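# Slide the door fully open without slamming it

## Task

Push the sliding door to its fully open end and leave it resting there without the robot holding it. The door must never be slammed in either direction. The coffee table must be standing upright at the finish, and the robot must not have fallen over or be left leaning.

## Robot and tools

Robot: a Hello Robot Stretch 3 with one arm. It has a two-wheel drive base, a lift that slides the arm up and down a mast, and a telescoping arm that reaches out to the robot's right side. A wrist with yaw, pitch and roll carries a two-finger gripper. A pan/tilt head carries head_camera and nav_camera, and wrist_camera rides on the gripper. The base is 0.33 m long and 0.34 m wide. It turns in place about the point midway between its wheels, 0.05 m behind the front edge. With the arm pulled in and the wrist folded, the wrist pokes at most 0.06 m beyond the right side and a spin covers a 0.28 m radius. An unfolded, level gripper reaches past that circle. To carry the gripper forward or back, you drive the base.

Frames: the base frame sits on the floor between the drive wheels, with x ahead, y to the left and z upward. hand_pose is reported in it, at the point where closed fingertips meet. With all wrist joints at zero, that hand frame has x up, y pointing back along the arm toward the mast, and z toward the robot's rear. The odometry frame is the base frame as it stood when the scene began.

execute_actions: "actions" is a list holding one action or none; an empty list only reports state and pictures. "cameras" lists which of head_camera, nav_camera, wrist_camera to return; omitting it, null or ["all"] gives every camera, [] gives none, and a wrong name rejects the call. An action may hold "base", "joints", or both, plus optional "contact_limits", and all parts start together.
- base: one command only. {"translate_m": d} is a relative drive in metres from the current spot, forward positive, range -1 to 1. {"rotate_rad": d} is a relative spin in radians, counter-clockwise (left) positive, range -3.2 to 3.2. No sideways motion. A base offset is measured from the position in the latest state report.
- joints: absolute targets, by name: lift_m 0 to 1.1 (arm height); arm_m 0 to 0.52 (extension); wrist_yaw_rad -1.345 to 4.42 (0 along the arm, positive swings toward the front, 3.0 folds over the base); wrist_pitch_rad -1.57 to 0.451 (0 level, negative tips fingers down); wrist_roll_rad -2.911 to 2.911; gripper_m -0.089 to 0.179 (bigger is wider; actual fingertip gap is 0.007 m less when nearly shut, 0.025 m less when wide, zero below 0.007); head_pan_rad -3.953 to 1.73 (0 ahead, positive left, -1.57 faces the arm); head_tilt_rad -1.53 to 0.419 (negative down). Any joint left out may keep driving toward its earlier target. One action runs at most 15 s.
- contact_limits: {"arm_m": n}, n an effort percentage 1 to 100. The arm halts (contact_stop) near that effort; smaller is softer, too small halts at once. It also caps the arm's holding force until the next action.
A bad key or out-of-range number rejects the call and nothing moves. If a result reports a stop, the rest of that reply's motion, wait and finished_scene calls are skipped.

wait: {"seconds": 0 to 10}; no new command, returns the same report.
zoom_image: {"camera", "region": [x0, y0, x1, y1]} in pixels from the image's top-left, at most 504 by 504, only for cameras with full pictures in the latest result.
finished_scene: {"scene": number of the current scene}. Final; call it only after the door sits open by itself. Its result says whether the task succeeded. A reply with no tool call ends everything.

Result lines: joint_positions; base_status and joint_status (done, off_target = stopped short and maybe still pushing, contact_stop, time_out, torque_fault). After the last three the target is dropped; a contact-stopped arm or lift goes slack until commanded again. on_its_own covers uncommanded joints; its "held at" is the held target, not the position. motor_effort in percent, positive toward larger values, bracket = peak; readings carry fixed bias and noise. Positive wheel effort drives forward. lidar_m: 12 distances in metres from the base origin, 30-degree sectors, 1st straight ahead then counter-clockwise (4th left, 7th behind, 10th right), "-" = nothing; plane 0.17 m up, range 0.15 to 12 m, blind to glass and the robot, partly blocked by the mast and low parts. wrist_depth_mm and head_depth_mm: 7x7 grids of median depth (45 to 1000 and 280 to 4000 mm), head grid sideways. base_odometry counts wheel turns (slip included); heading -3.142 to 3.142, left positive; turned_by_wheels and turned_by_imu since last report; base_tilt in degrees, forward/right positive, with a few degrees fixed error.

Speed: the base runs fast (0.30 m/s, 1.9 rad/s) only when stowed: lift_m under 0.30, arm_m under 0.03, wrist_yaw_rad over 2.54; otherwise 0.10 m/s and 0.63 rad/s.

Gripper: close below the object's width to grip; open at least 0.02 past the touch value to let go. The reading does not prove a hold.

Cautions: fold or unfold the wrist only with lift_m 0.32 to 0.95, wrist_pitch_rad -0.4, roll near 0; once folded, lift may drop to 0.25. With yaw below -0.4 keep pitch at -0.5 or lower. Arm pushes above about 0.45 m gripper height, repeated pushes after a contact_stop, or driving while snagged or pushing something fixed can tip the robot, especially backing up. If base_tilt shows a lean, reverse the last move in small steps, free the gripper, and lower lift_m to about 0.2. Wrist servos that strain for seconds shut off for 10 s (torque_fault). The base, wrist and head never stop on contact. Move the door gently to its stop so it is not slammed, keep clear of the coffee table, and watch for loose objects being nudged by outside disturbances.

Each tool is called after "Request:" as name(argument=value, ...), one argument or row to a line, values as JSON.

## Session

Request:
execute_actions(
  actions=[],
)

Scene clock: 0.00 s.
base_odometry: x=+0.000 y=+0.000 heading=+0.000 (m, m, rad; odometry frame)
turned_by_wheels: +0.000 (rad since the last result)
turned_by_imu: +0.000 (rad since the last result)
base_tilt: forward=+0.2 right=+1.0 (deg)
lidar_m: 1.76 1.29 1.61 1.52 1.51 1.07 0.75 0.74 0.78 1.13 2.28 2.29
head_depth_mm: 1977 2231 2262 2258 2277 2301 2229 / 1980 2122 2124 2141 2135 2154 2125 / 1924 1996 2005 2001 2015 2031 2018 / 1841 1882 1879 1895 1914 1914 1933 / 1769 1775 1790 1786 1802 1825 1831 / 1681 1686 1699 1708 1718 1724 1013 / 1603 1616 1624 1625 1627 1485 1005
base_status: not commanded
joint_positions: lift_m=+0.435 arm_m=+0.000 wrist_yaw_rad=+2.804 wrist_pitch_rad=-0.316 wrist_roll_rad=+0.003 gripper_m=+0.037 head_pan_rad=-0.007 head_tilt_rad=-0.019
joint_status: not commanded
motor_effort: left_wheel=+0 right_wheel=-1 lift_m=+32 arm_m=+0 wrist_yaw_rad=-1 wrist_pitch_rad=+5 wrist_roll_rad=+0 gripper_m=+0 head_pan_rad=+0 head_tilt_rad=+1 (%)
hand_pose: x=+0.0570 y=+0.0776 z=+0.4710 quat_wxyz=(+0.227, +0.708, -0.008, +0.669) (m; base frame)
wrist_depth_mm: - - - - - - - / - - - - - - - / - - - - - - - / - - - - - - - / - 990 - - - - - / - 793 802 797 833 816 823 / 652 - 647 673 662 678 680
pictures: head_camera (sideways: a quarter turn clockwise sets it upright), nav_camera (sideways: a quarter turn counterclockwise sets it upright), wrist_camera
Images, in order (width x height): head_camera 896x504, nav_camera 672x504, wrist_camera 644x364.

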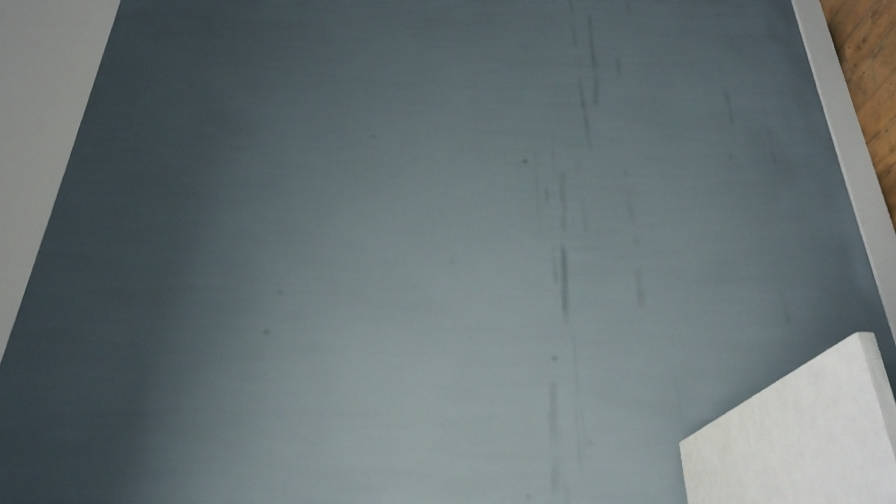

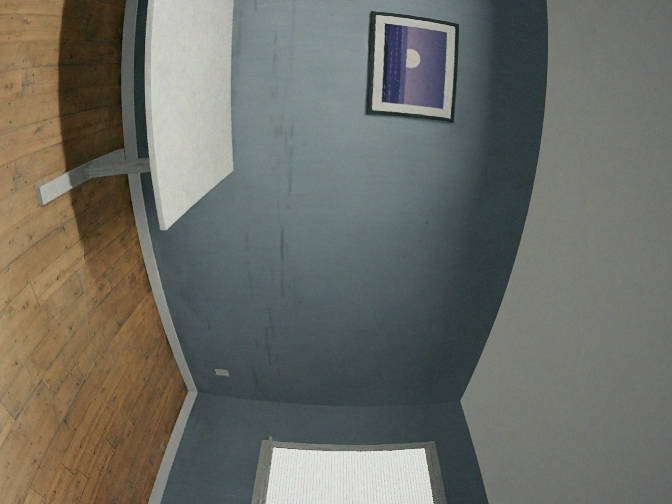

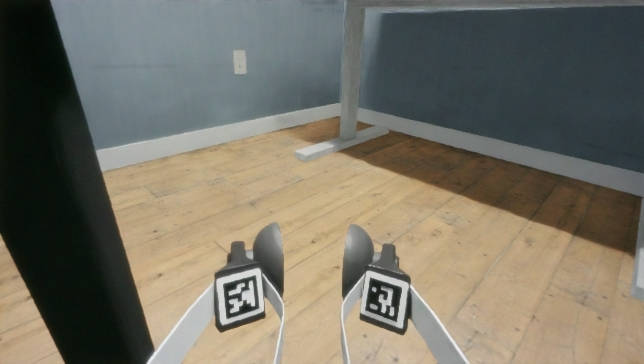

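Request:
execute_actions(
  actions=[
    {"base":{"rotate_rad":-1.05},"joints":{"head_pan_rad":-1.57,"head_tilt_rad":-0.6}},
  ],
)

Scene clock: 2.67 s.
base_odometry: x=+0.000 y=+0.000 heading=-1.050 (m, m, rad; odometry frame)
turned_by_wheels: -1.050 (rad since the last result)
turned_by_imu: -1.060 (rad since the last result)
base_tilt: forward=+0.1 right=+1.1 (deg)
lidar_m: 2.28 2.31 1.76 1.29 1.83 1.52 1.49 1.08 0.75 0.74 0.78 1.13
head_depth_mm: 589 647 721 854 1010 1179 1271 / 592 652 725 814 934 1137 1269 / 596 658 731 823 943 1109 1225 / 602 662 736 832 956 1122 1246 / 606 667 744 841 970 1133 1250 / 611 673 754 851 982 1154 1249 / 616 679 758 859 991 1170 1247
base_status: done
joint_positions: lift_m=+0.435 arm_m=+0.000 wrist_yaw_rad=+2.804 wrist_pitch_rad=-0.316 wrist_roll_rad=+0.003 gripper_m=+0.037 head_pan_rad=-1.563 head_tilt_rad=-0.593
joint_status: all done
motor_effort: left_wheel=+3(10) right_wheel=-4(7) lift_m=+32(32) arm_m=+0(1) wrist_yaw_rad=+0(2) wrist_pitch_rad=+5(5) wrist_roll_rad=+0(0) gripper_m=+1(1) head_pan_rad=-4(56) head_tilt_rad=-3(24) (%)
hand_pose: x=+0.0570 y=+0.0776 z=+0.4710 quat_wxyz=(+0.227, +0.708, -0.008, +0.669) (m; base frame)
wrist_depth_mm: - - - - - - - / - - - - - - - / - - - - - - - / - - - - - - - / - 976 - - - - - / - 774 798 803 829 826 844 / 642 - 643 668 662 678 689
pictures: head_camera (sideways: a quarter turn clockwise sets it upright), nav_camera (sideways: a quarter turn counterclockwise sets it upright), wrist_camera
Images, in order (width x height): head_camera 896x504, nav_camera 672x504, wrist_camera 644x364.

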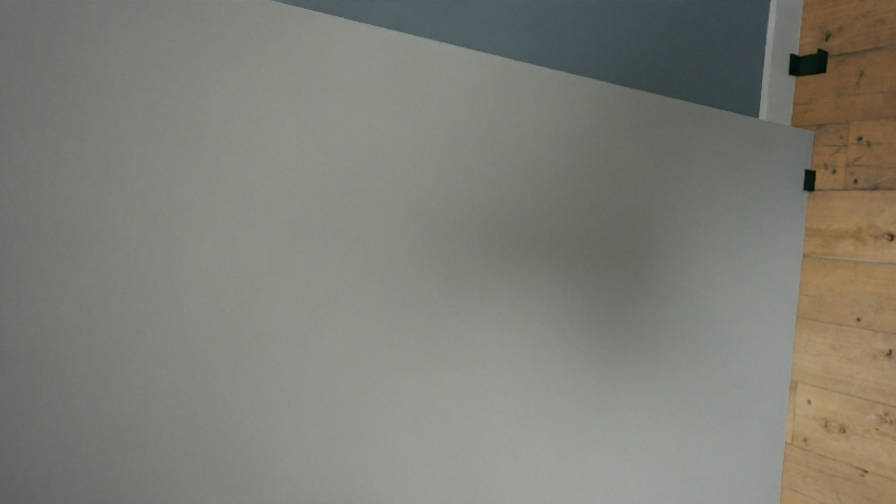

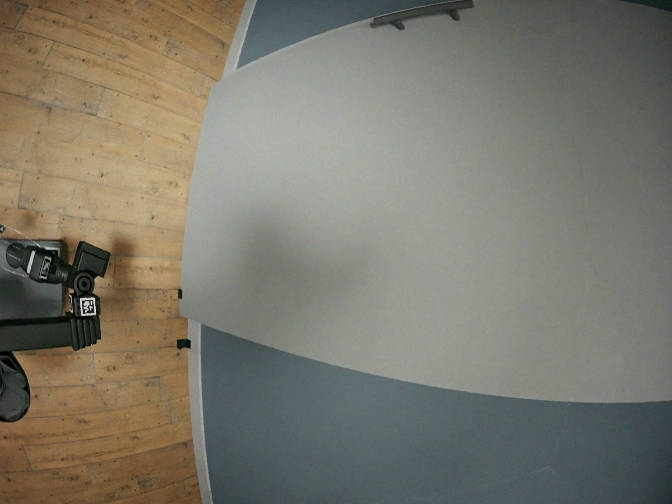

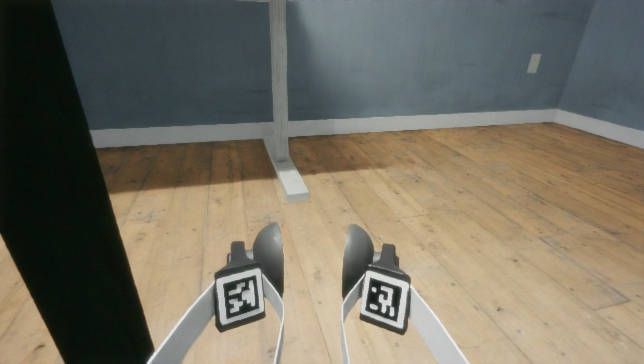

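Request:
execute_actions(
  actions=[
    {"base":{"rotate_rad":-0.065},"joints":{"lift_m":0.29,"head_pan_rad":-2.4,"gripper_m":0}},
  ],
  cameras=["nav_camera"],
)

Request:
execute_actions(
  actions=[
    {"base":{"translate_m":0.85},"joints":{"head_pan_rad":-1.57}},
  ],
  cameras=[],
)

Request:
execute_actions(
  actions=[
    {"joints":{"lift_m":0.35,"arm_m":0.25,"wrist_yaw_rad":0,"wrist_pitch_rad":0,"head_tilt_rad":-0.8}},
  ],
)

Scene clock: 5.00 s.
base_odometry: x=+0.000 y=+0.000 heading=-1.115 (m, m, rad; odometry frame)
turned_by_wheels: -0.065 (rad since the last result)
turned_by_imu: -0.066 (rad since the last result)
base_tilt: forward=+0.2 right=+1.2 (deg)
lidar_m: 2.28 2.38 1.79 1.29 1.61 1.55 1.49 1.14 0.77 0.74 0.76 1.05
head_depth_mm: 1352 1468 1606 1751 1800 1496 1262 / 1222 1400 1621 1864 1824 1489 1257 / 1089 1217 1391 1620 1763 1493 1258 / 982 1081 1214 1386 1602 1481 1256 / 893 978 1082 1216 1378 1440 1252 / 818 889 975 1082 1215 1366 1245 / 755 814 887 975 1077 1207 1223
base_status: done
joint_positions: lift_m=+0.290 arm_m=+0.000 wrist_yaw_rad=+2.804 wrist_pitch_rad=-0.316 wrist_roll_rad=+0.003 gripper_m=+0.000 head_pan_rad=-2.393 head_tilt_rad=-0.593
joint_status: all done
motor_effort: left_wheel=+4(8) right_wheel=-4(6) lift_m=+23(27) arm_m=+0(0) wrist_yaw_rad=-1(0) wrist_pitch_rad=+5(5) wrist_roll_rad=+0(0) gripper_m=-1(84) head_pan_rad=-4(55) head_tilt_rad=-2(2) (%)
hand_pose: x=+0.0570 y=+0.0776 z=+0.3266 quat_wxyz=(+0.227, +0.708, -0.008, +0.669) (m; base frame)
wrist_depth_mm: - - - - - - - / - - - - - - - / - - - - - - - / - 964 998 - - - - / - 757 745 799 764 777 791 / - 598 603 - 605 608 624 / 493 503 500 503 501 506 522
pictures: nav_camera (sideways: a quarter turn counterclockwise sets it upright)
Images, in order (width x height): nav_camera 672x504.

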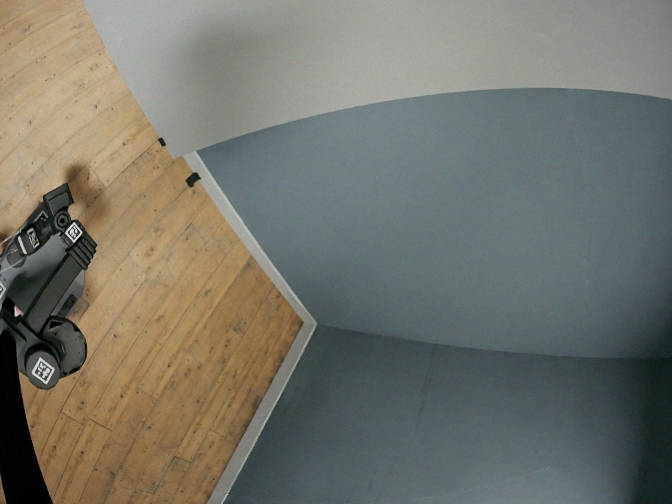

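Scene clock: 9.60 s.
base_odometry: x=+0.375 y=-0.763 heading=-1.114 (m, m, rad; odometry frame)
turned_by_wheels: +0.000 (rad since the last result)
turned_by_imu: -0.001 (rad since the last result)
base_tilt: forward=+0.1 right=+1.1 (deg)
lidar_m: 1.43 1.49 1.79 1.73 1.79 2.25 2.34 1.05 0.77 0.74 0.83 1.14
head_depth_mm: 600 659 737 827 954 1119 1243 / 599 660 736 831 955 1122 1245 / 599 642 713 831 954 1119 1246 / 616 680 757 851 975 1151 1245 / 645 714 794 895 1046 1223 1249 / 657 724 805 909 1040 1227 1246 / 657 724 805 911 1047 1230 1243
base_status: done
joint_positions: lift_m=+0.290 arm_m=+0.000 wrist_yaw_rad=+2.804 wrist_pitch_rad=-0.316 wrist_roll_rad=+0.003 gripper_m=+0.000 head_pan_rad=-1.577 head_tilt_rad=-0.593
joint_status: all done
motor_effort: left_wheel=+4(11) right_wheel=-3(6) lift_m=+23(24) arm_m=+0(0) wrist_yaw_rad=+0(0) wrist_pitch_rad=+5(5) wrist_roll_rad=+0(0) gripper_m=-2(2) head_pan_rad=+4(49) head_tilt_rad=-2(2) (%)
hand_pose: x=+0.0570 y=+0.0776 z=+0.3265 quat_wxyz=(+0.227, +0.708, -0.008, +0.669) (m; base frame)
wrist_depth_mm: - - - - - - - / - - - - - - - / - - - - - - - / - 960 - 981 - - - / - 737 741 799 766 760 783 / - 589 609 - 618 614 627 / 480 500 498 502 502 510 509
pictures: none
No camera images: the call's "cameras" was empty. Leave "cameras" out to get every camera's image.

Scene clock: 12.67 s.
base_odometry: x=+0.375 y=-0.763 heading=-1.114 (m, m, rad; odometry frame)
turned_by_wheels: +0.000 (rad since the last result)
turned_by_imu: +0.000 (rad since the last result)
base_tilt: forward=+0.1 right=+1.1 (deg)
lidar_m: 1.43 1.49 1.79 1.73 1.79 2.25 2.34 1.05 0.77 0.74 0.83 1.14
head_depth_mm: 621 706 819 978 1219 1329 1165 / 620 706 821 979 1216 1319 1168 / 592 684 820 980 1217 1357 1160 / 643 735 861 1008 1219 1270 1153 / 670 762 899 1078 1339 1311 1147 / 682 775 902 1082 1334 1307 1146 / 683 778 904 1077 1337 1307 1151
base_status: not commanded
joint_positions: lift_m=+0.350 arm_m=+0.250 wrist_yaw_rad=+0.001 wrist_pitch_rad=-0.023 wrist_roll_rad=+0.003 gripper_m=+0.000 head_pan_rad=-1.577 head_tilt_rad=-0.790
joint_status: all done
motor_effort: left_wheel=+3(5) right_wheel=-3(3) lift_m=+40(43) arm_m=+4(3) wrist_yaw_rad=-2(1) wrist_pitch_rad=+7(8) wrist_roll_rad=+0(0) gripper_m=-2(1) head_pan_rad=+4(4) head_tilt_rad=-4(14) (%)
hand_pose: x=-0.0211 y=-0.6502 z=+0.4584 quat_wxyz=(+0.706, +0.009, -0.708, -0.008) (m; base frame)
wrist_depth_mm: 288 290 277 227 227 228 228 / 297 295 286 233 233 233 234 / 304 303 294 240 239 240 240 / 312 310 302 246 246 245 245 / 321 319 309 250 253 253 254 / 328 330 320 - 260 260 260 / 338 338 328 267 268 268 268
pictures: head_camera (sideways: a quarter turn clockwise sets it upright), nav_camera (sideways: a quarter turn counterclockwise sets it upright), wrist_camera
Images, in order (width x height): head_camera 896x504, nav_camera 672x504, wrist_camera 644x364.

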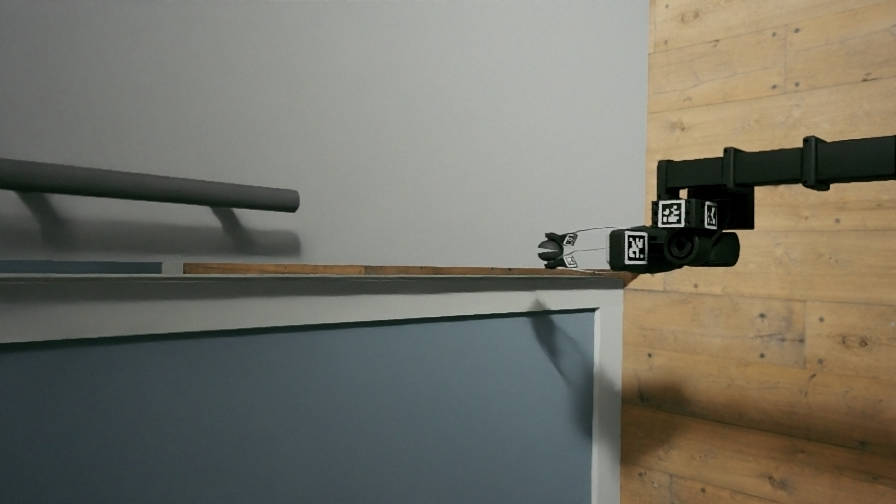

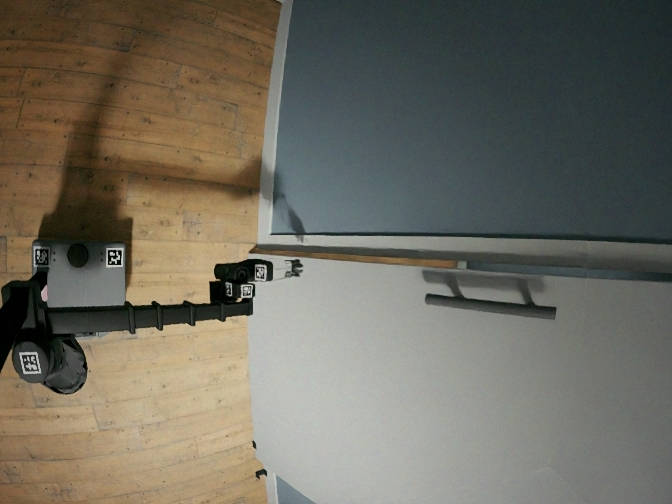

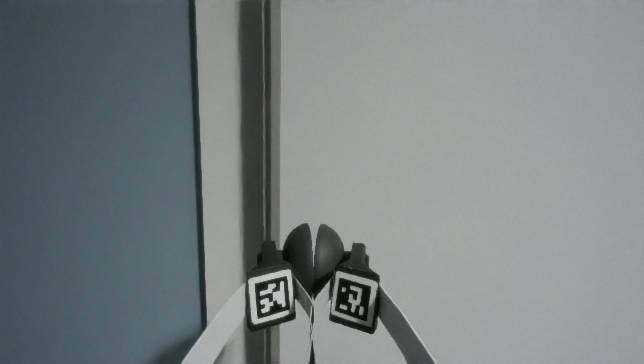

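Request:
execute_actions(
  actions=[
    {"base":{"translate_m":0.07},"joints":{"arm_m":0.3}},
  ],
  cameras=[],
)

Request:
execute_actions(
  actions=[
    {"joints":{"arm_m":0.365}},
  ],
  cameras=[],
)

Request:
execute_actions(
  actions=[
    {"base":{"translate_m":-0.2}},
  ],
)

Scene clock: 14.80 s.
base_odometry: x=+0.406 y=-0.826 heading=-1.114 (m, m, rad; odometry frame)
turned_by_wheels: +0.000 (rad since the last result)
turned_by_imu: +0.000 (rad since the last result)
base_tilt: forward=+0.2 right=+1.1 (deg)
lidar_m: 1.36 1.41 1.79 1.73 1.79 2.31 2.41 1.05 0.77 0.74 0.83 1.14
head_depth_mm: 620 707 821 979 1212 1332 1165 / 590 680 820 977 1211 1320 1160 / 643 720 836 978 1216 1293 1152 / 671 761 901 1067 1260 1290 1155 / 681 776 903 1074 1336 1315 1154 / 683 774 902 1075 1335 1311 1145 / 682 776 904 1076 1336 1300 1148
base_status: done
joint_positions: lift_m=+0.350 arm_m=+0.300 wrist_yaw_rad=+0.001 wrist_pitch_rad=-0.023 wrist_roll_rad=+0.003 gripper_m=+0.000 head_pan_rad=-1.577 head_tilt_rad=-0.790
joint_status: all done
motor_effort: left_wheel=+4(8) right_wheel=-3(5) lift_m=+40(40) arm_m=+3(2) wrist_yaw_rad=+0(2) wrist_pitch_rad=+8(7) wrist_roll_rad=+0(0) gripper_m=-2(2) head_pan_rad=+4(4) head_tilt_rad=-3(4) (%)
hand_pose: x=-0.0212 y=-0.7002 z=+0.4584 quat_wxyz=(+0.706, +0.009, -0.708, -0.008) (m; base frame)
wrist_depth_mm: 243 241 243 232 181 181 181 / 248 247 248 238 186 186 186 / 254 254 255 243 191 190 191 / 262 261 261 249 195 196 195 / 267 268 268 254 202 201 201 / 275 278 276 - 206 206 206 / 282 283 283 272 212 213 213
pictures: none
No camera images: the call's "cameras" was empty. Leave "cameras" out to get every camera's image.

Scene clock: 16.43 s.
base_odometry: x=+0.406 y=-0.826 heading=-1.114 (m, m, rad; odometry frame)
turned_by_wheels: +0.000 (rad since the last result)
turned_by_imu: +0.000 (rad since the last result)
base_tilt: forward=+0.1 right=+1.2 (deg)
lidar_m: 1.36 1.41 1.79 1.73 1.80 2.30 2.42 1.05 0.77 0.74 0.83 1.14
head_depth_mm: 620 705 818 978 1214 1323 1166 / 590 680 822 977 1210 1319 1168 / 643 721 837 975 1176 1320 1154 / 669 760 902 1068 1285 1313 1155 / 682 776 898 1076 1334 1312 1150 / 680 777 899 1074 1332 1310 1148 / 684 775 902 1076 1337 1303 1149
base_status: not commanded
joint_positions: lift_m=+0.350 arm_m=+0.365 wrist_yaw_rad=+0.001 wrist_pitch_rad=-0.023 wrist_roll_rad=+0.003 gripper_m=+0.000 head_pan_rad=-1.577 head_tilt_rad=-0.790
joint_status: all done
motor_effort: left_wheel=+3(5) right_wheel=-3(3) lift_m=+40(39) arm_m=+3(2) wrist_yaw_rad=+0(0) wrist_pitch_rad=+8(8) wrist_roll_rad=+0(0) gripper_m=-2(2) head_pan_rad=+4(4) head_tilt_rad=-4(4) (%)
hand_pose: x=-0.0212 y=-0.7652 z=+0.4584 quat_wxyz=(+0.706, +0.009, -0.708, -0.008) (m; base frame)
wrist_depth_mm: 181 181 179 169 141 119 120 / 186 186 184 173 139 123 123 / 190 190 189 178 137 126 126 / 195 196 194 182 136 129 129 / 198 200 200 185 134 133 132 / 206 206 205 - 137 136 137 / 211 213 210 199 141 141 141
pictures: none
No camera images: the call's "cameras" was empty. Leave "cameras" out to get every camera's image.

Scene clock: 19.60 s.
base_odometry: x=+0.317 y=-0.646 heading=-1.114 (m, m, rad; odometry frame)
turned_by_wheels: +0.000 (rad since the last result)
turned_by_imu: +0.000 (rad since the last result)
base_tilt: forward=+0.3 right=+1.0 (deg)
lidar_m: 1.56 1.62 1.79 1.73 1.79 2.15 2.22 1.05 0.77 0.75 0.82 1.14
head_depth_mm: 589 690 819 978 1211 1327 1169 / 630 691 821 976 1213 1322 1164 / 2699 2899 2145 1036 1172 1318 1153 / 2744 2940 2249 1810 1561 1315 1161 / 2703 2915 2264 1769 1449 1304 1151 / 718 792 907 1062 1335 1301 1151 / 670 775 904 1076 1336 1305 1148
base_status: done
joint_positions: lift_m=+0.350 arm_m=+0.365 wrist_yaw_rad=+0.002 wrist_pitch_rad=-0.024 wrist_roll_rad=+0.003 gripper_m=+0.000 head_pan_rad=-1.577 head_tilt_rad=-0.791
joint_status: not commanded
motor_effort: left_wheel=+3(36) right_wheel=-3(50) lift_m=+39(40) arm_m=+3(4) wrist_yaw_rad=-2(86) wrist_pitch_rad=+8(8) wrist_roll_rad=+0(0) gripper_m=-2(11) head_pan_rad=+4(3) head_tilt_rad=-3(4) (%)
hand_pose: x=-0.0210 y=-0.7652 z=+0.4582 quat_wxyz=(+0.706, +0.009, -0.708, -0.008) (m; base frame)
wrist_depth_mm: 216 - - - - - 119 / 216 - - - - 162 121 / 219 - - - - 162 124 / 219 323 - - - 160 128 / 219 312 - - - 160 131 / 222 315 - - - 159 135 / 222 320 822 818 829 158 139
pictures: head_camera (sideways: a quarter turn clockwise sets it upright), nav_camera (sideways: a quarter turn counterclockwise sets it upright), wrist_camera
Images, in order (width x height): head_camera 896x504, nav_camera 672x504, wrist_camera 644x364.

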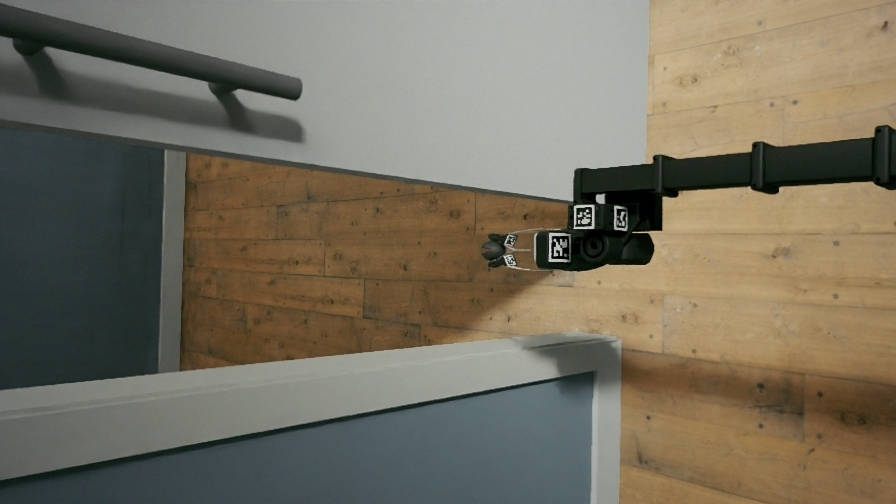

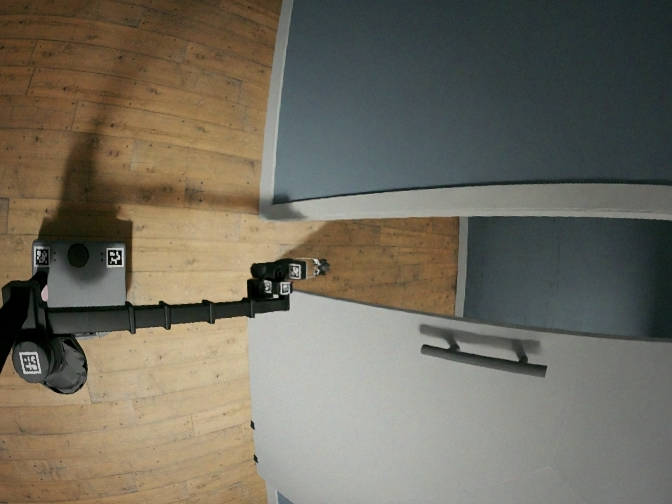

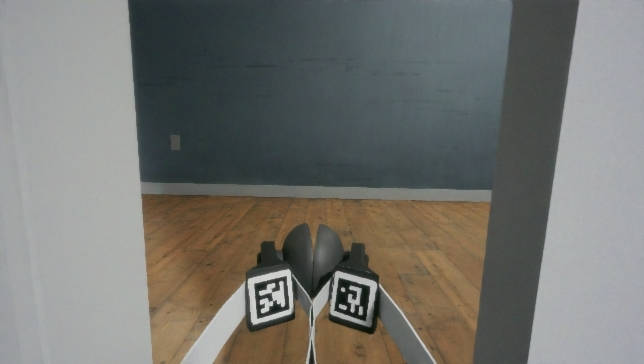

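Request:
execute_actions(
  actions=[
    {"base":{"translate_m":-0.62},"joints":{"arm_m":0.39}},
  ],
  cameras=["wrist_camera"],
)

Request:
execute_actions(
  actions=[
    {"base":{"translate_m":-0.1},"joints":{"arm_m":0.365,"head_pan_rad":-2.1,"head_tilt_rad":0}},
  ],
)

Scene clock: 27.13 s.
base_odometry: x=+0.043 y=-0.090 heading=-1.114 (m, m, rad; odometry frame)
turned_by_wheels: +0.000 (rad since the last result)
turned_by_imu: +0.001 (rad since the last result)
base_tilt: forward=+0.2 right=+1.1 (deg)
lidar_m: 2.18 2.27 1.80 1.28 1.68 1.65 1.59 1.04 0.76 0.74 1.12 1.12
head_depth_mm: 597 702 815 973 1205 1332 1168 / 608 677 818 977 1212 1327 1163 / 2667 2712 859 1006 1142 1317 1159 / 2713 2887 2259 1848 1527 1315 1159 / 2699 2897 2254 1819 1521 1308 1146 / 2716 2925 2244 1809 1521 1308 1149 / 2705 2918 2223 1794 1516 1301 1150
base_status: done
joint_positions: lift_m=+0.350 arm_m=+0.390 wrist_yaw_rad=+0.002 wrist_pitch_rad=-0.024 wrist_roll_rad=+0.003 gripper_m=+0.000 head_pan_rad=-1.577 head_tilt_rad=-0.791
joint_status: all done
motor_effort: left_wheel=+4(37) right_wheel=-3(53) lift_m=+40(40) arm_m=+3(3) wrist_yaw_rad=-1(81) wrist_pitch_rad=+8(8) wrist_roll_rad=+0(0) gripper_m=-2(10) head_pan_rad=+4(4) head_tilt_rad=-2(3) (%)
hand_pose: x=-0.0210 y=-0.7902 z=+0.4582 quat_wxyz=(+0.706, +0.009, -0.708, -0.008) (m; base frame)
wrist_depth_mm: - - - - - 125 93 / - - - - - 124 96 / - - - - - 123 98 / - - - - - 123 101 / - - - - - 122 104 / - - - - - 121 106 / 811 801 824 817 821 121 110
pictures: wrist_camera
Images, in order (width x height): wrist_camera 644x364.

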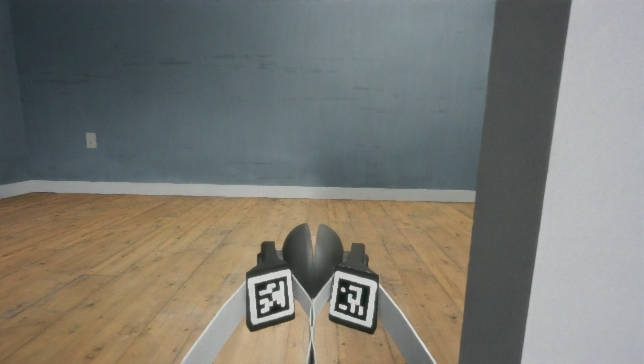

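Scene clock: 29.53 s.
base_odometry: x=-0.001 y=-0.001 heading=-1.114 (m, m, rad; odometry frame)
turned_by_wheels: +0.000 (rad since the last result)
turned_by_imu: +0.000 (rad since the last result)
base_tilt: forward=+0.3 right=+1.2 (deg)
lidar_m: 2.29 2.38 1.80 1.29 1.61 1.54 1.49 1.04 0.76 0.74 1.25 1.19
head_depth_mm: 976 984 992 998 1004 1006 1010 / 912 914 923 927 928 936 937 / 851 854 857 862 867 874 875 / 798 800 807 810 812 815 820 / 750 751 756 761 763 767 770 / 709 711 715 717 721 723 728 / 671 674 677 679 683 684 685
base_status: done
joint_positions: lift_m=+0.350 arm_m=+0.365 wrist_yaw_rad=+0.002 wrist_pitch_rad=-0.024 wrist_roll_rad=+0.003 gripper_m=+0.000 head_pan_rad=-2.093 head_tilt_rad=-0.013
joint_status: all done
motor_effort: left_wheel=+5(30) right_wheel=-4(36) lift_m=+40(40) arm_m=+1(4) wrist_yaw_rad=-2(63) wrist_pitch_rad=+8(8) wrist_roll_rad=+0(0) gripper_m=-2(8) head_pan_rad=-5(40) head_tilt_rad=+6(34) (%)
hand_pose: x=-0.0209 y=-0.7655 z=+0.4582 quat_wxyz=(+0.706, +0.009, -0.708, -0.008) (m; base frame)
wrist_depth_mm: - - - - 123 116 116 / - - - - 121 119 119 / - - - - 123 122 122 / - - - - 127 125 125 / - - - - 131 129 128 / - - - - 133 132 132 / 807 810 811 821 138 136 136
pictures: head_camera (sideways: a quarter turn clockwise sets it upright), nav_camera (sideways: a quarter turn counterclockwise sets it upright), wrist_camera
Images, in order (width x height): head_camera 896x504, nav_camera 672x504, wrist_camera 644x364.

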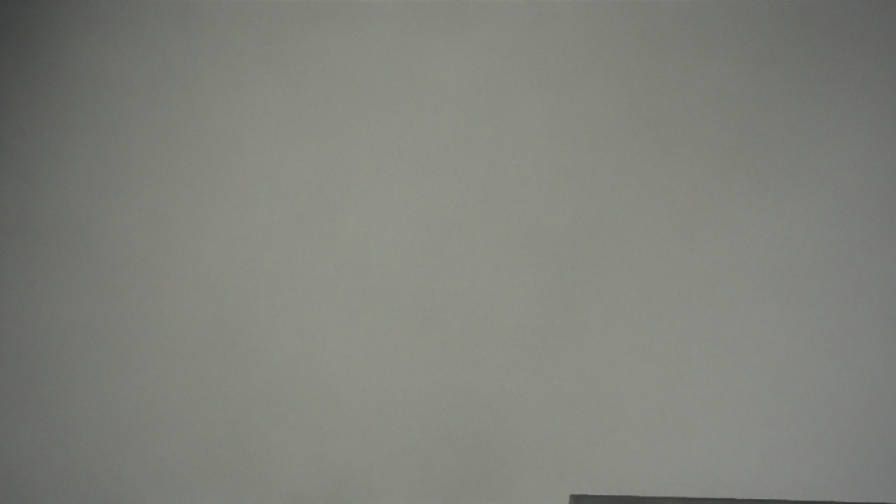

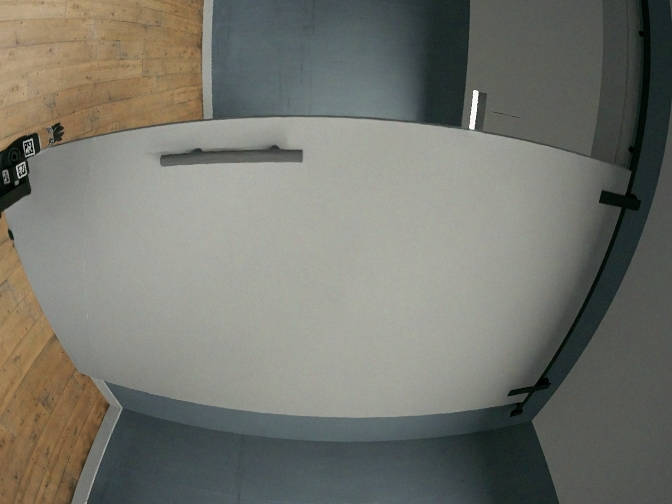

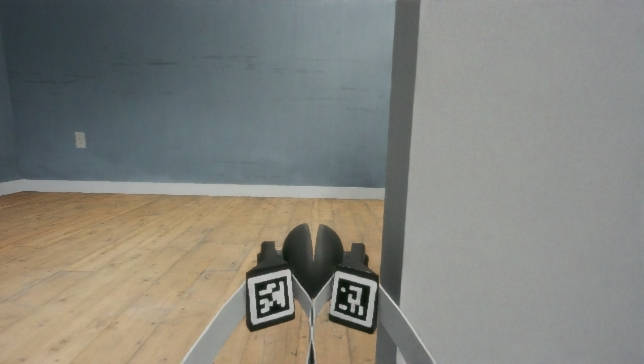

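Request:
execute_actions(
  actions=[
    {"base":{"translate_m":-0.05}},
  ],
  cameras=["wrist_camera"],
)

Request:
execute_actions(
  actions=[
    {"base":{"translate_m":-0.04}},
  ],
  cameras=["wrist_camera"],
)

Scene clock: 31.80 s.
base_odometry: x=-0.023 y=+0.044 heading=-1.113 (m, m, rad; odometry frame)
turned_by_wheels: +0.000 (rad since the last result)
turned_by_imu: +0.000 (rad since the last result)
base_tilt: forward=+0.2 right=+1.1 (deg)
lidar_m: 2.33 2.43 1.80 1.30 1.58 1.49 1.44 1.04 0.76 0.74 3.17 1.23
head_depth_mm: 976 984 993 997 1002 1007 1013 / 910 914 922 926 927 938 938 / 847 853 861 863 866 871 877 / 799 800 805 806 810 813 817 / 751 754 757 760 763 766 770 / 709 712 714 718 720 722 725 / 671 675 678 678 681 685 688
base_status: done
joint_positions: lift_m=+0.350 arm_m=+0.365 wrist_yaw_rad=+0.007 wrist_pitch_rad=-0.024 wrist_roll_rad=+0.003 gripper_m=+0.000 head_pan_rad=-2.093 head_tilt_rad=-0.013
joint_status: not commanded
motor_effort: left_wheel=+6(25) right_wheel=-6(33) lift_m=+40(40) arm_m=+1(1) wrist_yaw_rad=-6(53) wrist_pitch_rad=+8(8) wrist_roll_rad=+0(0) gripper_m=-2(7) head_pan_rad=-5(5) head_tilt_rad=+5(7) (%)
hand_pose: x=-0.0196 y=-0.7655 z=+0.4582 quat_wxyz=(+0.706, +0.011, -0.708, -0.006) (m; base frame)
wrist_depth_mm: - - - - 117 116 115 / - - - - 119 119 119 / - - - - 122 122 122 / - - - - 125 125 125 / - - - - 129 129 128 / - - - - 133 132 132 / 804 800 821 794 136 136 136
pictures: wrist_camera
Images, in order (width x height): wrist_camera 644x364.

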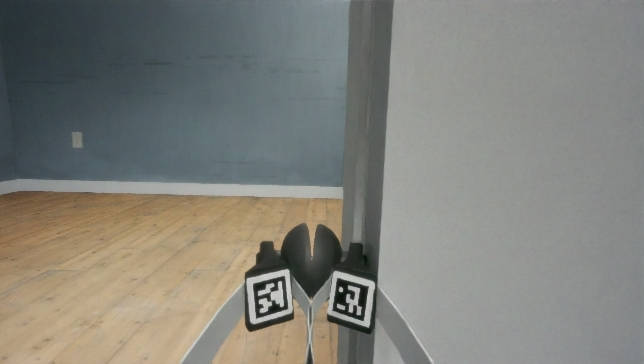

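Scene clock: 33.80 s.
base_odometry: x=-0.041 y=+0.080 heading=-1.113 (m, m, rad; odometry frame)
turned_by_wheels: +0.000 (rad since the last result)
turned_by_imu: +0.000 (rad since the last result)
base_tilt: forward=+0.2 right=+1.1 (deg)
lidar_m: 2.38 2.45 1.79 1.31 1.58 1.45 1.40 1.04 0.76 0.73 3.18 1.26
head_depth_mm: 979 982 992 998 1001 1003 1007 / 906 917 920 924 928 935 940 / 849 853 857 858 864 872 872 / 795 799 803 810 812 815 816 / 751 753 755 762 761 765 769 / 709 710 714 716 720 722 726 / 671 674 676 677 682 683 687
base_status: done
joint_positions: lift_m=+0.350 arm_m=+0.365 wrist_yaw_rad=+0.005 wrist_pitch_rad=-0.024 wrist_roll_rad=+0.003 gripper_m=+0.000 head_pan_rad=-2.093 head_tilt_rad=-0.013
joint_status: not commanded
motor_effort: left_wheel=+6(25) right_wheel=-5(33) lift_m=+40(40) arm_m=+1(1) wrist_yaw_rad=-3(54) wrist_pitch_rad=+8(8) wrist_roll_rad=+0(0) gripper_m=-2(8) head_pan_rad=-4(4) head_tilt_rad=+6(6) (%)
hand_pose: x=-0.0202 y=-0.7655 z=+0.4582 quat_wxyz=(+0.706, +0.010, -0.708, -0.007) (m; base frame)
wrist_depth_mm: - - - 167 116 116 115 / - - - 170 119 119 119 / - - - 175 122 122 121 / - - - 179 125 125 125 / - - - 183 128 129 128 / - - - - 132 132 132 / 791 817 817 194 136 136 136
pictures: wrist_camera
Images, in order (width x height): wrist_camera 644x364.

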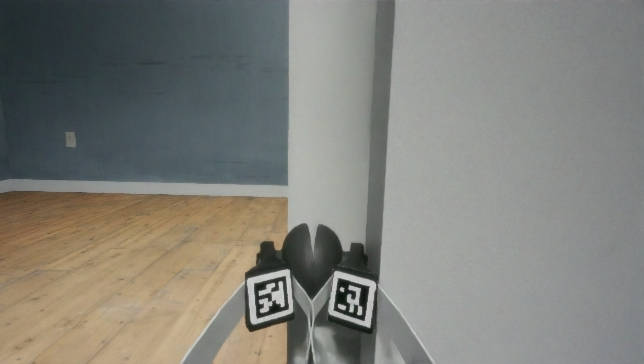

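Request:
execute_actions(
  actions=[
    {"base":{"translate_m":-0.04}},
  ],
  cameras=["wrist_camera"],
)

Scene clock: 35.90 s.
base_odometry: x=-0.059 y=+0.116 heading=-1.113 (m, m, rad; odometry frame)
turned_by_wheels: +0.000 (rad since the last result)
turned_by_imu: +0.000 (rad since the last result)
base_tilt: forward=+0.2 right=+1.0 (deg)
lidar_m: 2.41 2.45 1.32 1.32 1.79 1.40 1.36 1.04 0.76 0.74 3.19 1.29
head_depth_mm: 976 987 990 995 998 1008 1014 / 908 913 920 921 926 931 938 / 847 852 855 861 865 872 874 / 799 799 802 804 811 815 817 / 750 754 758 758 760 765 770 / 708 711 713 716 720 722 725 / 670 673 675 679 680 685 688
base_status: done
joint_positions: lift_m=+0.350 arm_m=+0.365 wrist_yaw_rad=+0.006 wrist_pitch_rad=-0.024 wrist_roll_rad=+0.003 gripper_m=+0.000 head_pan_rad=-2.093 head_tilt_rad=-0.013
joint_status: not commanded
motor_effort: left_wheel=+6(25) right_wheel=-5(33) lift_m=+40(40) arm_m=+1(1) wrist_yaw_rad=-5(54) wrist_pitch_rad=+8(7) wrist_roll_rad=+0(0) gripper_m=-2(7) head_pan_rad=-5(4) head_tilt_rad=+6(5) (%)
hand_pose: x=-0.0198 y=-0.7655 z=+0.4582 quat_wxyz=(+0.706, +0.011, -0.708, -0.006) (m; base frame)
wrist_depth_mm: - - 167 167 116 116 115 / - - 171 171 119 118 118 / - - 177 176 122 122 121 / - - 181 180 125 125 124 / - - 185 189 128 128 128 / - - - - 132 132 131 / 787 793 195 196 136 135 135
pictures: wrist_camera
Images, in order (width x height): wrist_camera 644x364.

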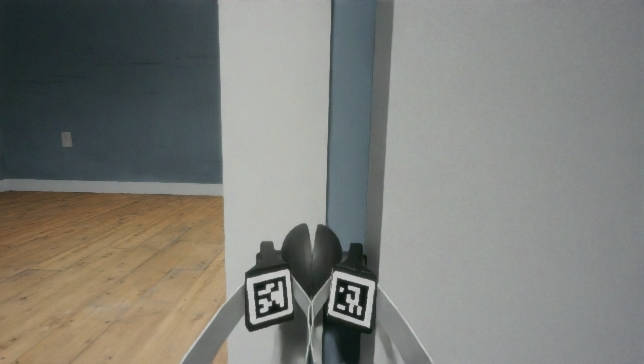

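Request:
execute_actions(
  actions=[
    {"base":{"translate_m":-0.045}},
  ],
  cameras=["wrist_camera","nav_camera"],
)

Scene clock: 37.97 s.
base_odometry: x=-0.079 y=+0.156 heading=-1.112 (m, m, rad; odometry frame)
turned_by_wheels: +0.000 (rad since the last result)
turned_by_imu: +0.000 (rad since the last result)
base_tilt: forward=+0.0 right=+1.0 (deg)
lidar_m: 2.47 2.45 1.33 1.73 1.80 1.36 1.32 1.04 0.76 0.74 3.16 1.32
head_depth_mm: 973 980 989 993 997 1005 1006 / 908 911 918 919 924 931 935 / 848 851 856 862 863 870 871 / 793 798 803 806 809 814 816 / 748 751 755 756 761 764 769 / 709 710 714 717 718 723 725 / 669 673 676 677 681 682 687
base_status: done
joint_positions: lift_m=+0.350 arm_m=+0.365 wrist_yaw_rad=+0.002 wrist_pitch_rad=-0.024 wrist_roll_rad=+0.003 gripper_m=+0.000 head_pan_rad=-2.093 head_tilt_rad=-0.013
joint_status: not commanded
motor_effort: left_wheel=+5(28) right_wheel=-3(35) lift_m=+40(40) arm_m=+1(1) wrist_yaw_rad=-1(59) wrist_pitch_rad=+8(8) wrist_roll_rad=+0(0) gripper_m=-3(9) head_pan_rad=-4(5) head_tilt_rad=+6(4) (%)
hand_pose: x=-0.0209 y=-0.7654 z=+0.4582 quat_wxyz=(+0.706, +0.009, -0.708, -0.008) (m; base frame)
wrist_depth_mm: - 167 167 177 116 115 115 / - 172 172 181 118 118 118 / - 176 175 186 122 121 121 / - - 179 191 125 124 124 / - - 185 196 128 128 128 / - 957 188 - 131 131 131 / 813 736 195 208 135 135 135
pictures: nav_camera (sideways: a quarter turn counterclockwise sets it upright), wrist_camera
Images, in order (width x height): nav_camera 672x504, wrist_camera 644x364.

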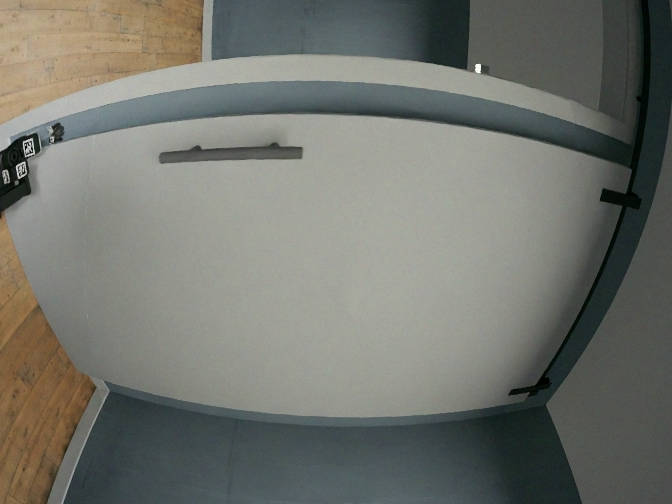

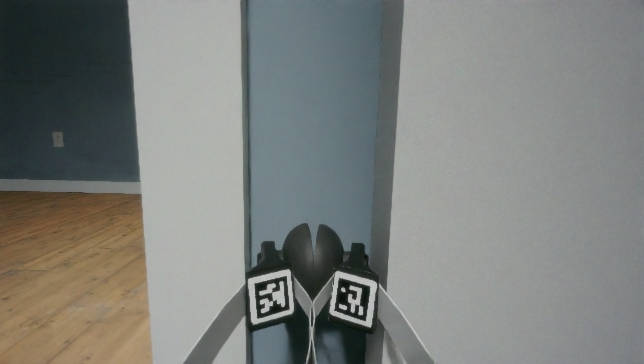

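Request:
execute_actions(
  actions=[
    {"base":{"translate_m":-0.045}},
  ],
  cameras=["wrist_camera"],
)

Scene clock: 40.10 s.
base_odometry: x=-0.099 y=+0.197 heading=-1.111 (m, m, rad; odometry frame)
turned_by_wheels: +0.001 (rad since the last result)
turned_by_imu: +0.001 (rad since the last result)
base_tilt: forward=+0.1 right=+1.2 (deg)
lidar_m: 2.51 2.44 1.35 1.73 1.79 1.31 1.27 1.04 0.76 0.73 3.18 1.36
head_depth_mm: 974 983 986 991 1000 1002 1008 / 903 910 916 920 930 932 939 / 846 854 857 860 863 867 872 / 795 798 802 805 812 814 820 / 749 751 754 757 762 765 769 / 707 710 713 717 718 721 726 / 670 672 675 677 680 684 686
base_status: done
joint_positions: lift_m=+0.350 arm_m=+0.365 wrist_yaw_rad=+0.034 wrist_pitch_rad=-0.024 wrist_roll_rad=+0.003 gripper_m=+0.000 head_pan_rad=-2.093 head_tilt_rad=-0.013
joint_status: not commanded
on_its_own: wrist_yaw_rad is at rest, and its effort (-25) is outside its rest range (-12 to +12)
motor_effort: left_wheel=+14(26) right_wheel=-17(32) lift_m=+40(40) arm_m=+1(1) wrist_yaw_rad=-25(54) wrist_pitch_rad=+8(8) wrist_roll_rad=+0(0) gripper_m=-5(9) head_pan_rad=-4(4) head_tilt_rad=+5(5) (%)
hand_pose: x=-0.0127 y=-0.7653 z=+0.4582 quat_wxyz=(+0.706, +0.021, -0.707, +0.003) (m; base frame)
wrist_depth_mm: - 169 180 177 115 113 112 / - 174 183 182 118 116 115 / - 178 188 186 121 119 118 / - 183 193 191 123 123 121 / - 187 199 196 127 126 124 / - 193 204 - 130 129 128 / 806 199 212 208 135 133 131
pictures: wrist_camera
Images, in order (width x height): wrist_camera 644x364.

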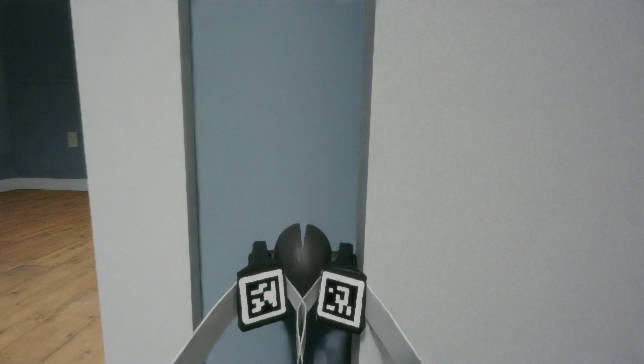

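Request:
execute_actions(
  actions=[
    {"base":{"translate_m":-0.02}},
  ],
  cameras=[],
)

Request:
execute_actions(
  actions=[
    {"base":{"translate_m":0.06}},
  ],
  cameras=["wrist_camera"],
)

Scene clock: 41.23 s.
base_odometry: x=-0.108 y=+0.214 heading=-1.110 (m, m, rad; odometry frame)
turned_by_wheels: +0.001 (rad since the last result)
turned_by_imu: +0.002 (rad since the last result)
base_tilt: forward=+0.1 right=+1.1 (deg)
lidar_m: 2.53 2.43 1.35 1.73 1.76 1.30 1.25 1.03 0.76 0.73 3.18 1.38
head_depth_mm: 976 977 986 988 994 1000 1009 / 906 910 916 923 927 928 933 / 846 851 855 858 862 866 871 / 794 796 801 804 811 812 814 / 748 750 754 757 760 763 766 / 708 711 711 715 720 722 724 / 671 673 676 677 680 684 687
base_status: done
joint_positions: lift_m=+0.350 arm_m=+0.365 wrist_yaw_rad=+0.101 wrist_pitch_rad=-0.024 wrist_roll_rad=+0.003 gripper_m=+0.000 head_pan_rad=-2.093 head_tilt_rad=-0.013
joint_status: not commanded
on_its_own: wrist_yaw_rad is held at +0.052, not at your +0.000, by its stall guard, which is still easing; right_wheel is at rest, and its effort (-23) is outside its rest range (-18 to +18)
motor_effort: left_wheel=+18(18) right_wheel=-23(24) lift_m=+40(40) arm_m=+1(1) wrist_yaw_rad=-37(38) wrist_pitch_rad=+8(8) wrist_roll_rad=+0(0) gripper_m=-7(7) head_pan_rad=-4(4) head_tilt_rad=+6(5) (%)
hand_pose: x=+0.0044 y=-0.7641 z=+0.4582 quat_wxyz=(+0.706, +0.044, -0.706, +0.027) (m; base frame)
wrist_depth_mm: - 177 183 179 114 110 108 / - 182 188 184 117 113 110 / - 187 193 189 119 116 113 / - 193 198 193 123 119 115 / - 197 204 197 126 122 118 / - 203 209 - 129 125 121 / 798 210 217 210 132 128 124
pictures: none
No camera images: the call's "cameras" was empty. Leave "cameras" out to get every camera's image.

Scene clock: 42.77 s.
base_odometry: x=-0.081 y=+0.161 heading=-1.110 (m, m, rad; odometry frame)
turned_by_wheels: +0.000 (rad since the last result)
turned_by_imu: -0.001 (rad since the last result)
base_tilt: forward=+0.2 right=+0.9 (deg)
lidar_m: 2.46 2.44 1.34 1.73 1.80 1.36 1.31 1.04 0.76 0.74 3.17 1.33
head_depth_mm: 974 977 984 994 997 1005 1007 / 906 907 913 922 924 930 935 / 848 850 856 860 866 865 871 / 796 798 802 804 809 813 816 / 750 750 754 758 761 763 768 / 708 708 711 716 720 721 724 / 670 671 675 676 679 682 687
base_status: done
joint_positions: lift_m=+0.350 arm_m=+0.365 wrist_yaw_rad=+0.054 wrist_pitch_rad=-0.024 wrist_roll_rad=+0.003 gripper_m=+0.000 head_pan_rad=-2.093 head_tilt_rad=-0.013
joint_status: not commanded
on_its_own: wrist_yaw_rad is held at +0.052, not at your +0.000, by its stall guard, which is not easing now
motor_effort: left_wheel=+2(20) right_wheel=-3(19) lift_m=+40(39) arm_m=+2(1) wrist_yaw_rad=+0(38) wrist_pitch_rad=+8(8) wrist_roll_rad=+0(0) gripper_m=-1(6) head_pan_rad=-4(5) head_tilt_rad=+5(6) (%)
hand_pose: x=-0.0077 y=-0.7651 z=+0.4582 quat_wxyz=(+0.706, +0.028, -0.707, +0.010) (m; base frame)
wrist_depth_mm: - - 169 178 175 113 111 / - - 172 182 180 116 113 / - - 178 187 184 118 116 / - - 183 192 189 121 119 / - - 187 197 193 124 121 / - - 193 - 198 127 125 / 811 797 199 208 202 131 128
pictures: wrist_camera
Images, in order (width x height): wrist_camera 644x364.

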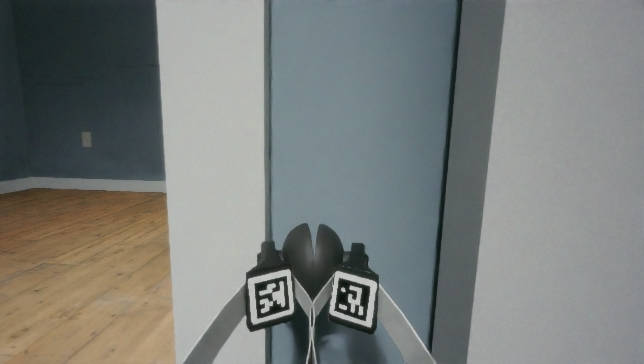

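Request:
execute_actions(
  actions=[
    {"base":{"translate_m":-0.07},"joints":{"wrist_yaw_rad":0}},
  ],
  cameras=[],
)

Request:
execute_actions(
  actions=[
    {"base":{"translate_m":0.07},"joints":{"wrist_yaw_rad":0.052}},
  ],
  cameras=["wrist_camera"],
)

Scene clock: 44.87 s.
base_odometry: x=-0.112 y=+0.223 heading=-1.108 (m, m, rad; odometry frame)
turned_by_wheels: +0.002 (rad since the last result)
turned_by_imu: +0.004 (rad since the last result)
base_tilt: forward=+0.2 right=+1.1 (deg)
lidar_m: 2.53 2.43 1.35 1.73 1.74 1.29 1.24 1.03 0.76 0.73 3.18 1.39
head_depth_mm: 969 976 979 987 989 998 1002 / 903 911 911 918 921 931 929 / 845 847 853 855 862 866 871 / 789 794 799 806 807 811 814 / 745 749 755 754 761 763 767 / 707 709 712 715 716 720 723 / 671 669 675 677 680 683 686
base_status: done
joint_positions: lift_m=+0.350 arm_m=+0.365 wrist_yaw_rad=+0.095 wrist_pitch_rad=-0.024 wrist_roll_rad=+0.003 gripper_m=+0.000 head_pan_rad=-2.093 head_tilt_rad=-0.013
joint_status: wrist_yaw_rad off_target (ended at +0.095, target +0.000)
on_its_own: left_wheel is at rest, and its effort (+32) is outside its rest range (-18 to +18); right_wheel is at rest, and its effort (-41) is outside its rest range (-18 to +18); wrist_yaw_rad is at rest, and its effort (-72) is outside its rest range (-12 to +12)
motor_effort: left_wheel=+32(32) right_wheel=-41(42) lift_m=+40(40) arm_m=+1(1) wrist_yaw_rad=-72(72) wrist_pitch_rad=+8(8) wrist_roll_rad=+0(0) gripper_m=-10(10) head_pan_rad=-5(3) head_tilt_rad=+6(5) (%)
hand_pose: x=+0.0029 y=-0.7643 z=+0.4582 quat_wxyz=(+0.706, +0.042, -0.707, +0.025) (m; base frame)
wrist_depth_mm: - 178 185 179 114 111 108 / - 182 190 183 116 113 110 / - 188 195 188 120 116 113 / - 193 200 194 122 119 116 / - 198 204 197 126 122 118 / - 204 210 - 129 125 121 / 806 210 217 211 133 128 124
pictures: none
No camera images: the call's "cameras" was empty. Leave "cameras" out to get every camera's image.

Scene clock: 46.80 s.
base_odometry: x=-0.081 y=+0.161 heading=-1.107 (m, m, rad; odometry frame)
turned_by_wheels: +0.000 (rad since the last result)
turned_by_imu: -0.001 (rad since the last result)
base_tilt: forward=+0.1 right=+1.1 (deg)
lidar_m: 2.47 2.44 1.33 1.73 1.81 1.36 1.31 1.03 0.76 0.74 3.16 1.33
head_depth_mm: 968 978 984 988 995 1000 1003 / 903 908 910 919 926 929 934 / 845 851 855 857 860 863 873 / 792 793 802 802 807 813 816 / 748 750 754 758 763 762 769 / 705 709 714 713 717 721 723 / 670 671 675 677 681 685 686
base_status: done
joint_positions: lift_m=+0.350 arm_m=+0.365 wrist_yaw_rad=+0.054 wrist_pitch_rad=-0.024 wrist_roll_rad=+0.003 gripper_m=+0.000 head_pan_rad=-2.093 head_tilt_rad=-0.013
joint_status: all done
motor_effort: left_wheel=+3(30) right_wheel=-2(37) lift_m=+40(40) arm_m=+2(2) wrist_yaw_rad=-2(70) wrist_pitch_rad=+8(8) wrist_roll_rad=+0(0) gripper_m=-2(11) head_pan_rad=-4(4) head_tilt_rad=+5(5) (%)
hand_pose: x=-0.0077 y=-0.7650 z=+0.4582 quat_wxyz=(+0.706, +0.028, -0.707, +0.010) (m; base frame)
wrist_depth_mm: - - 169 178 175 114 111 / - - 174 183 180 115 113 / - - 178 186 183 118 116 / - - 182 192 189 121 119 / - - 187 197 194 124 122 / - - 191 - 197 128 125 / 804 818 198 210 202 131 128
pictures: wrist_camera
Images, in order (width x height): wrist_camera 644x364.

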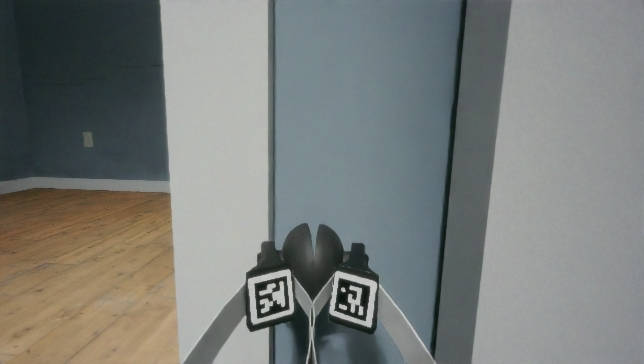

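Request:
finished_scene(
  scene=1,
)

The scene is finished: the task was done.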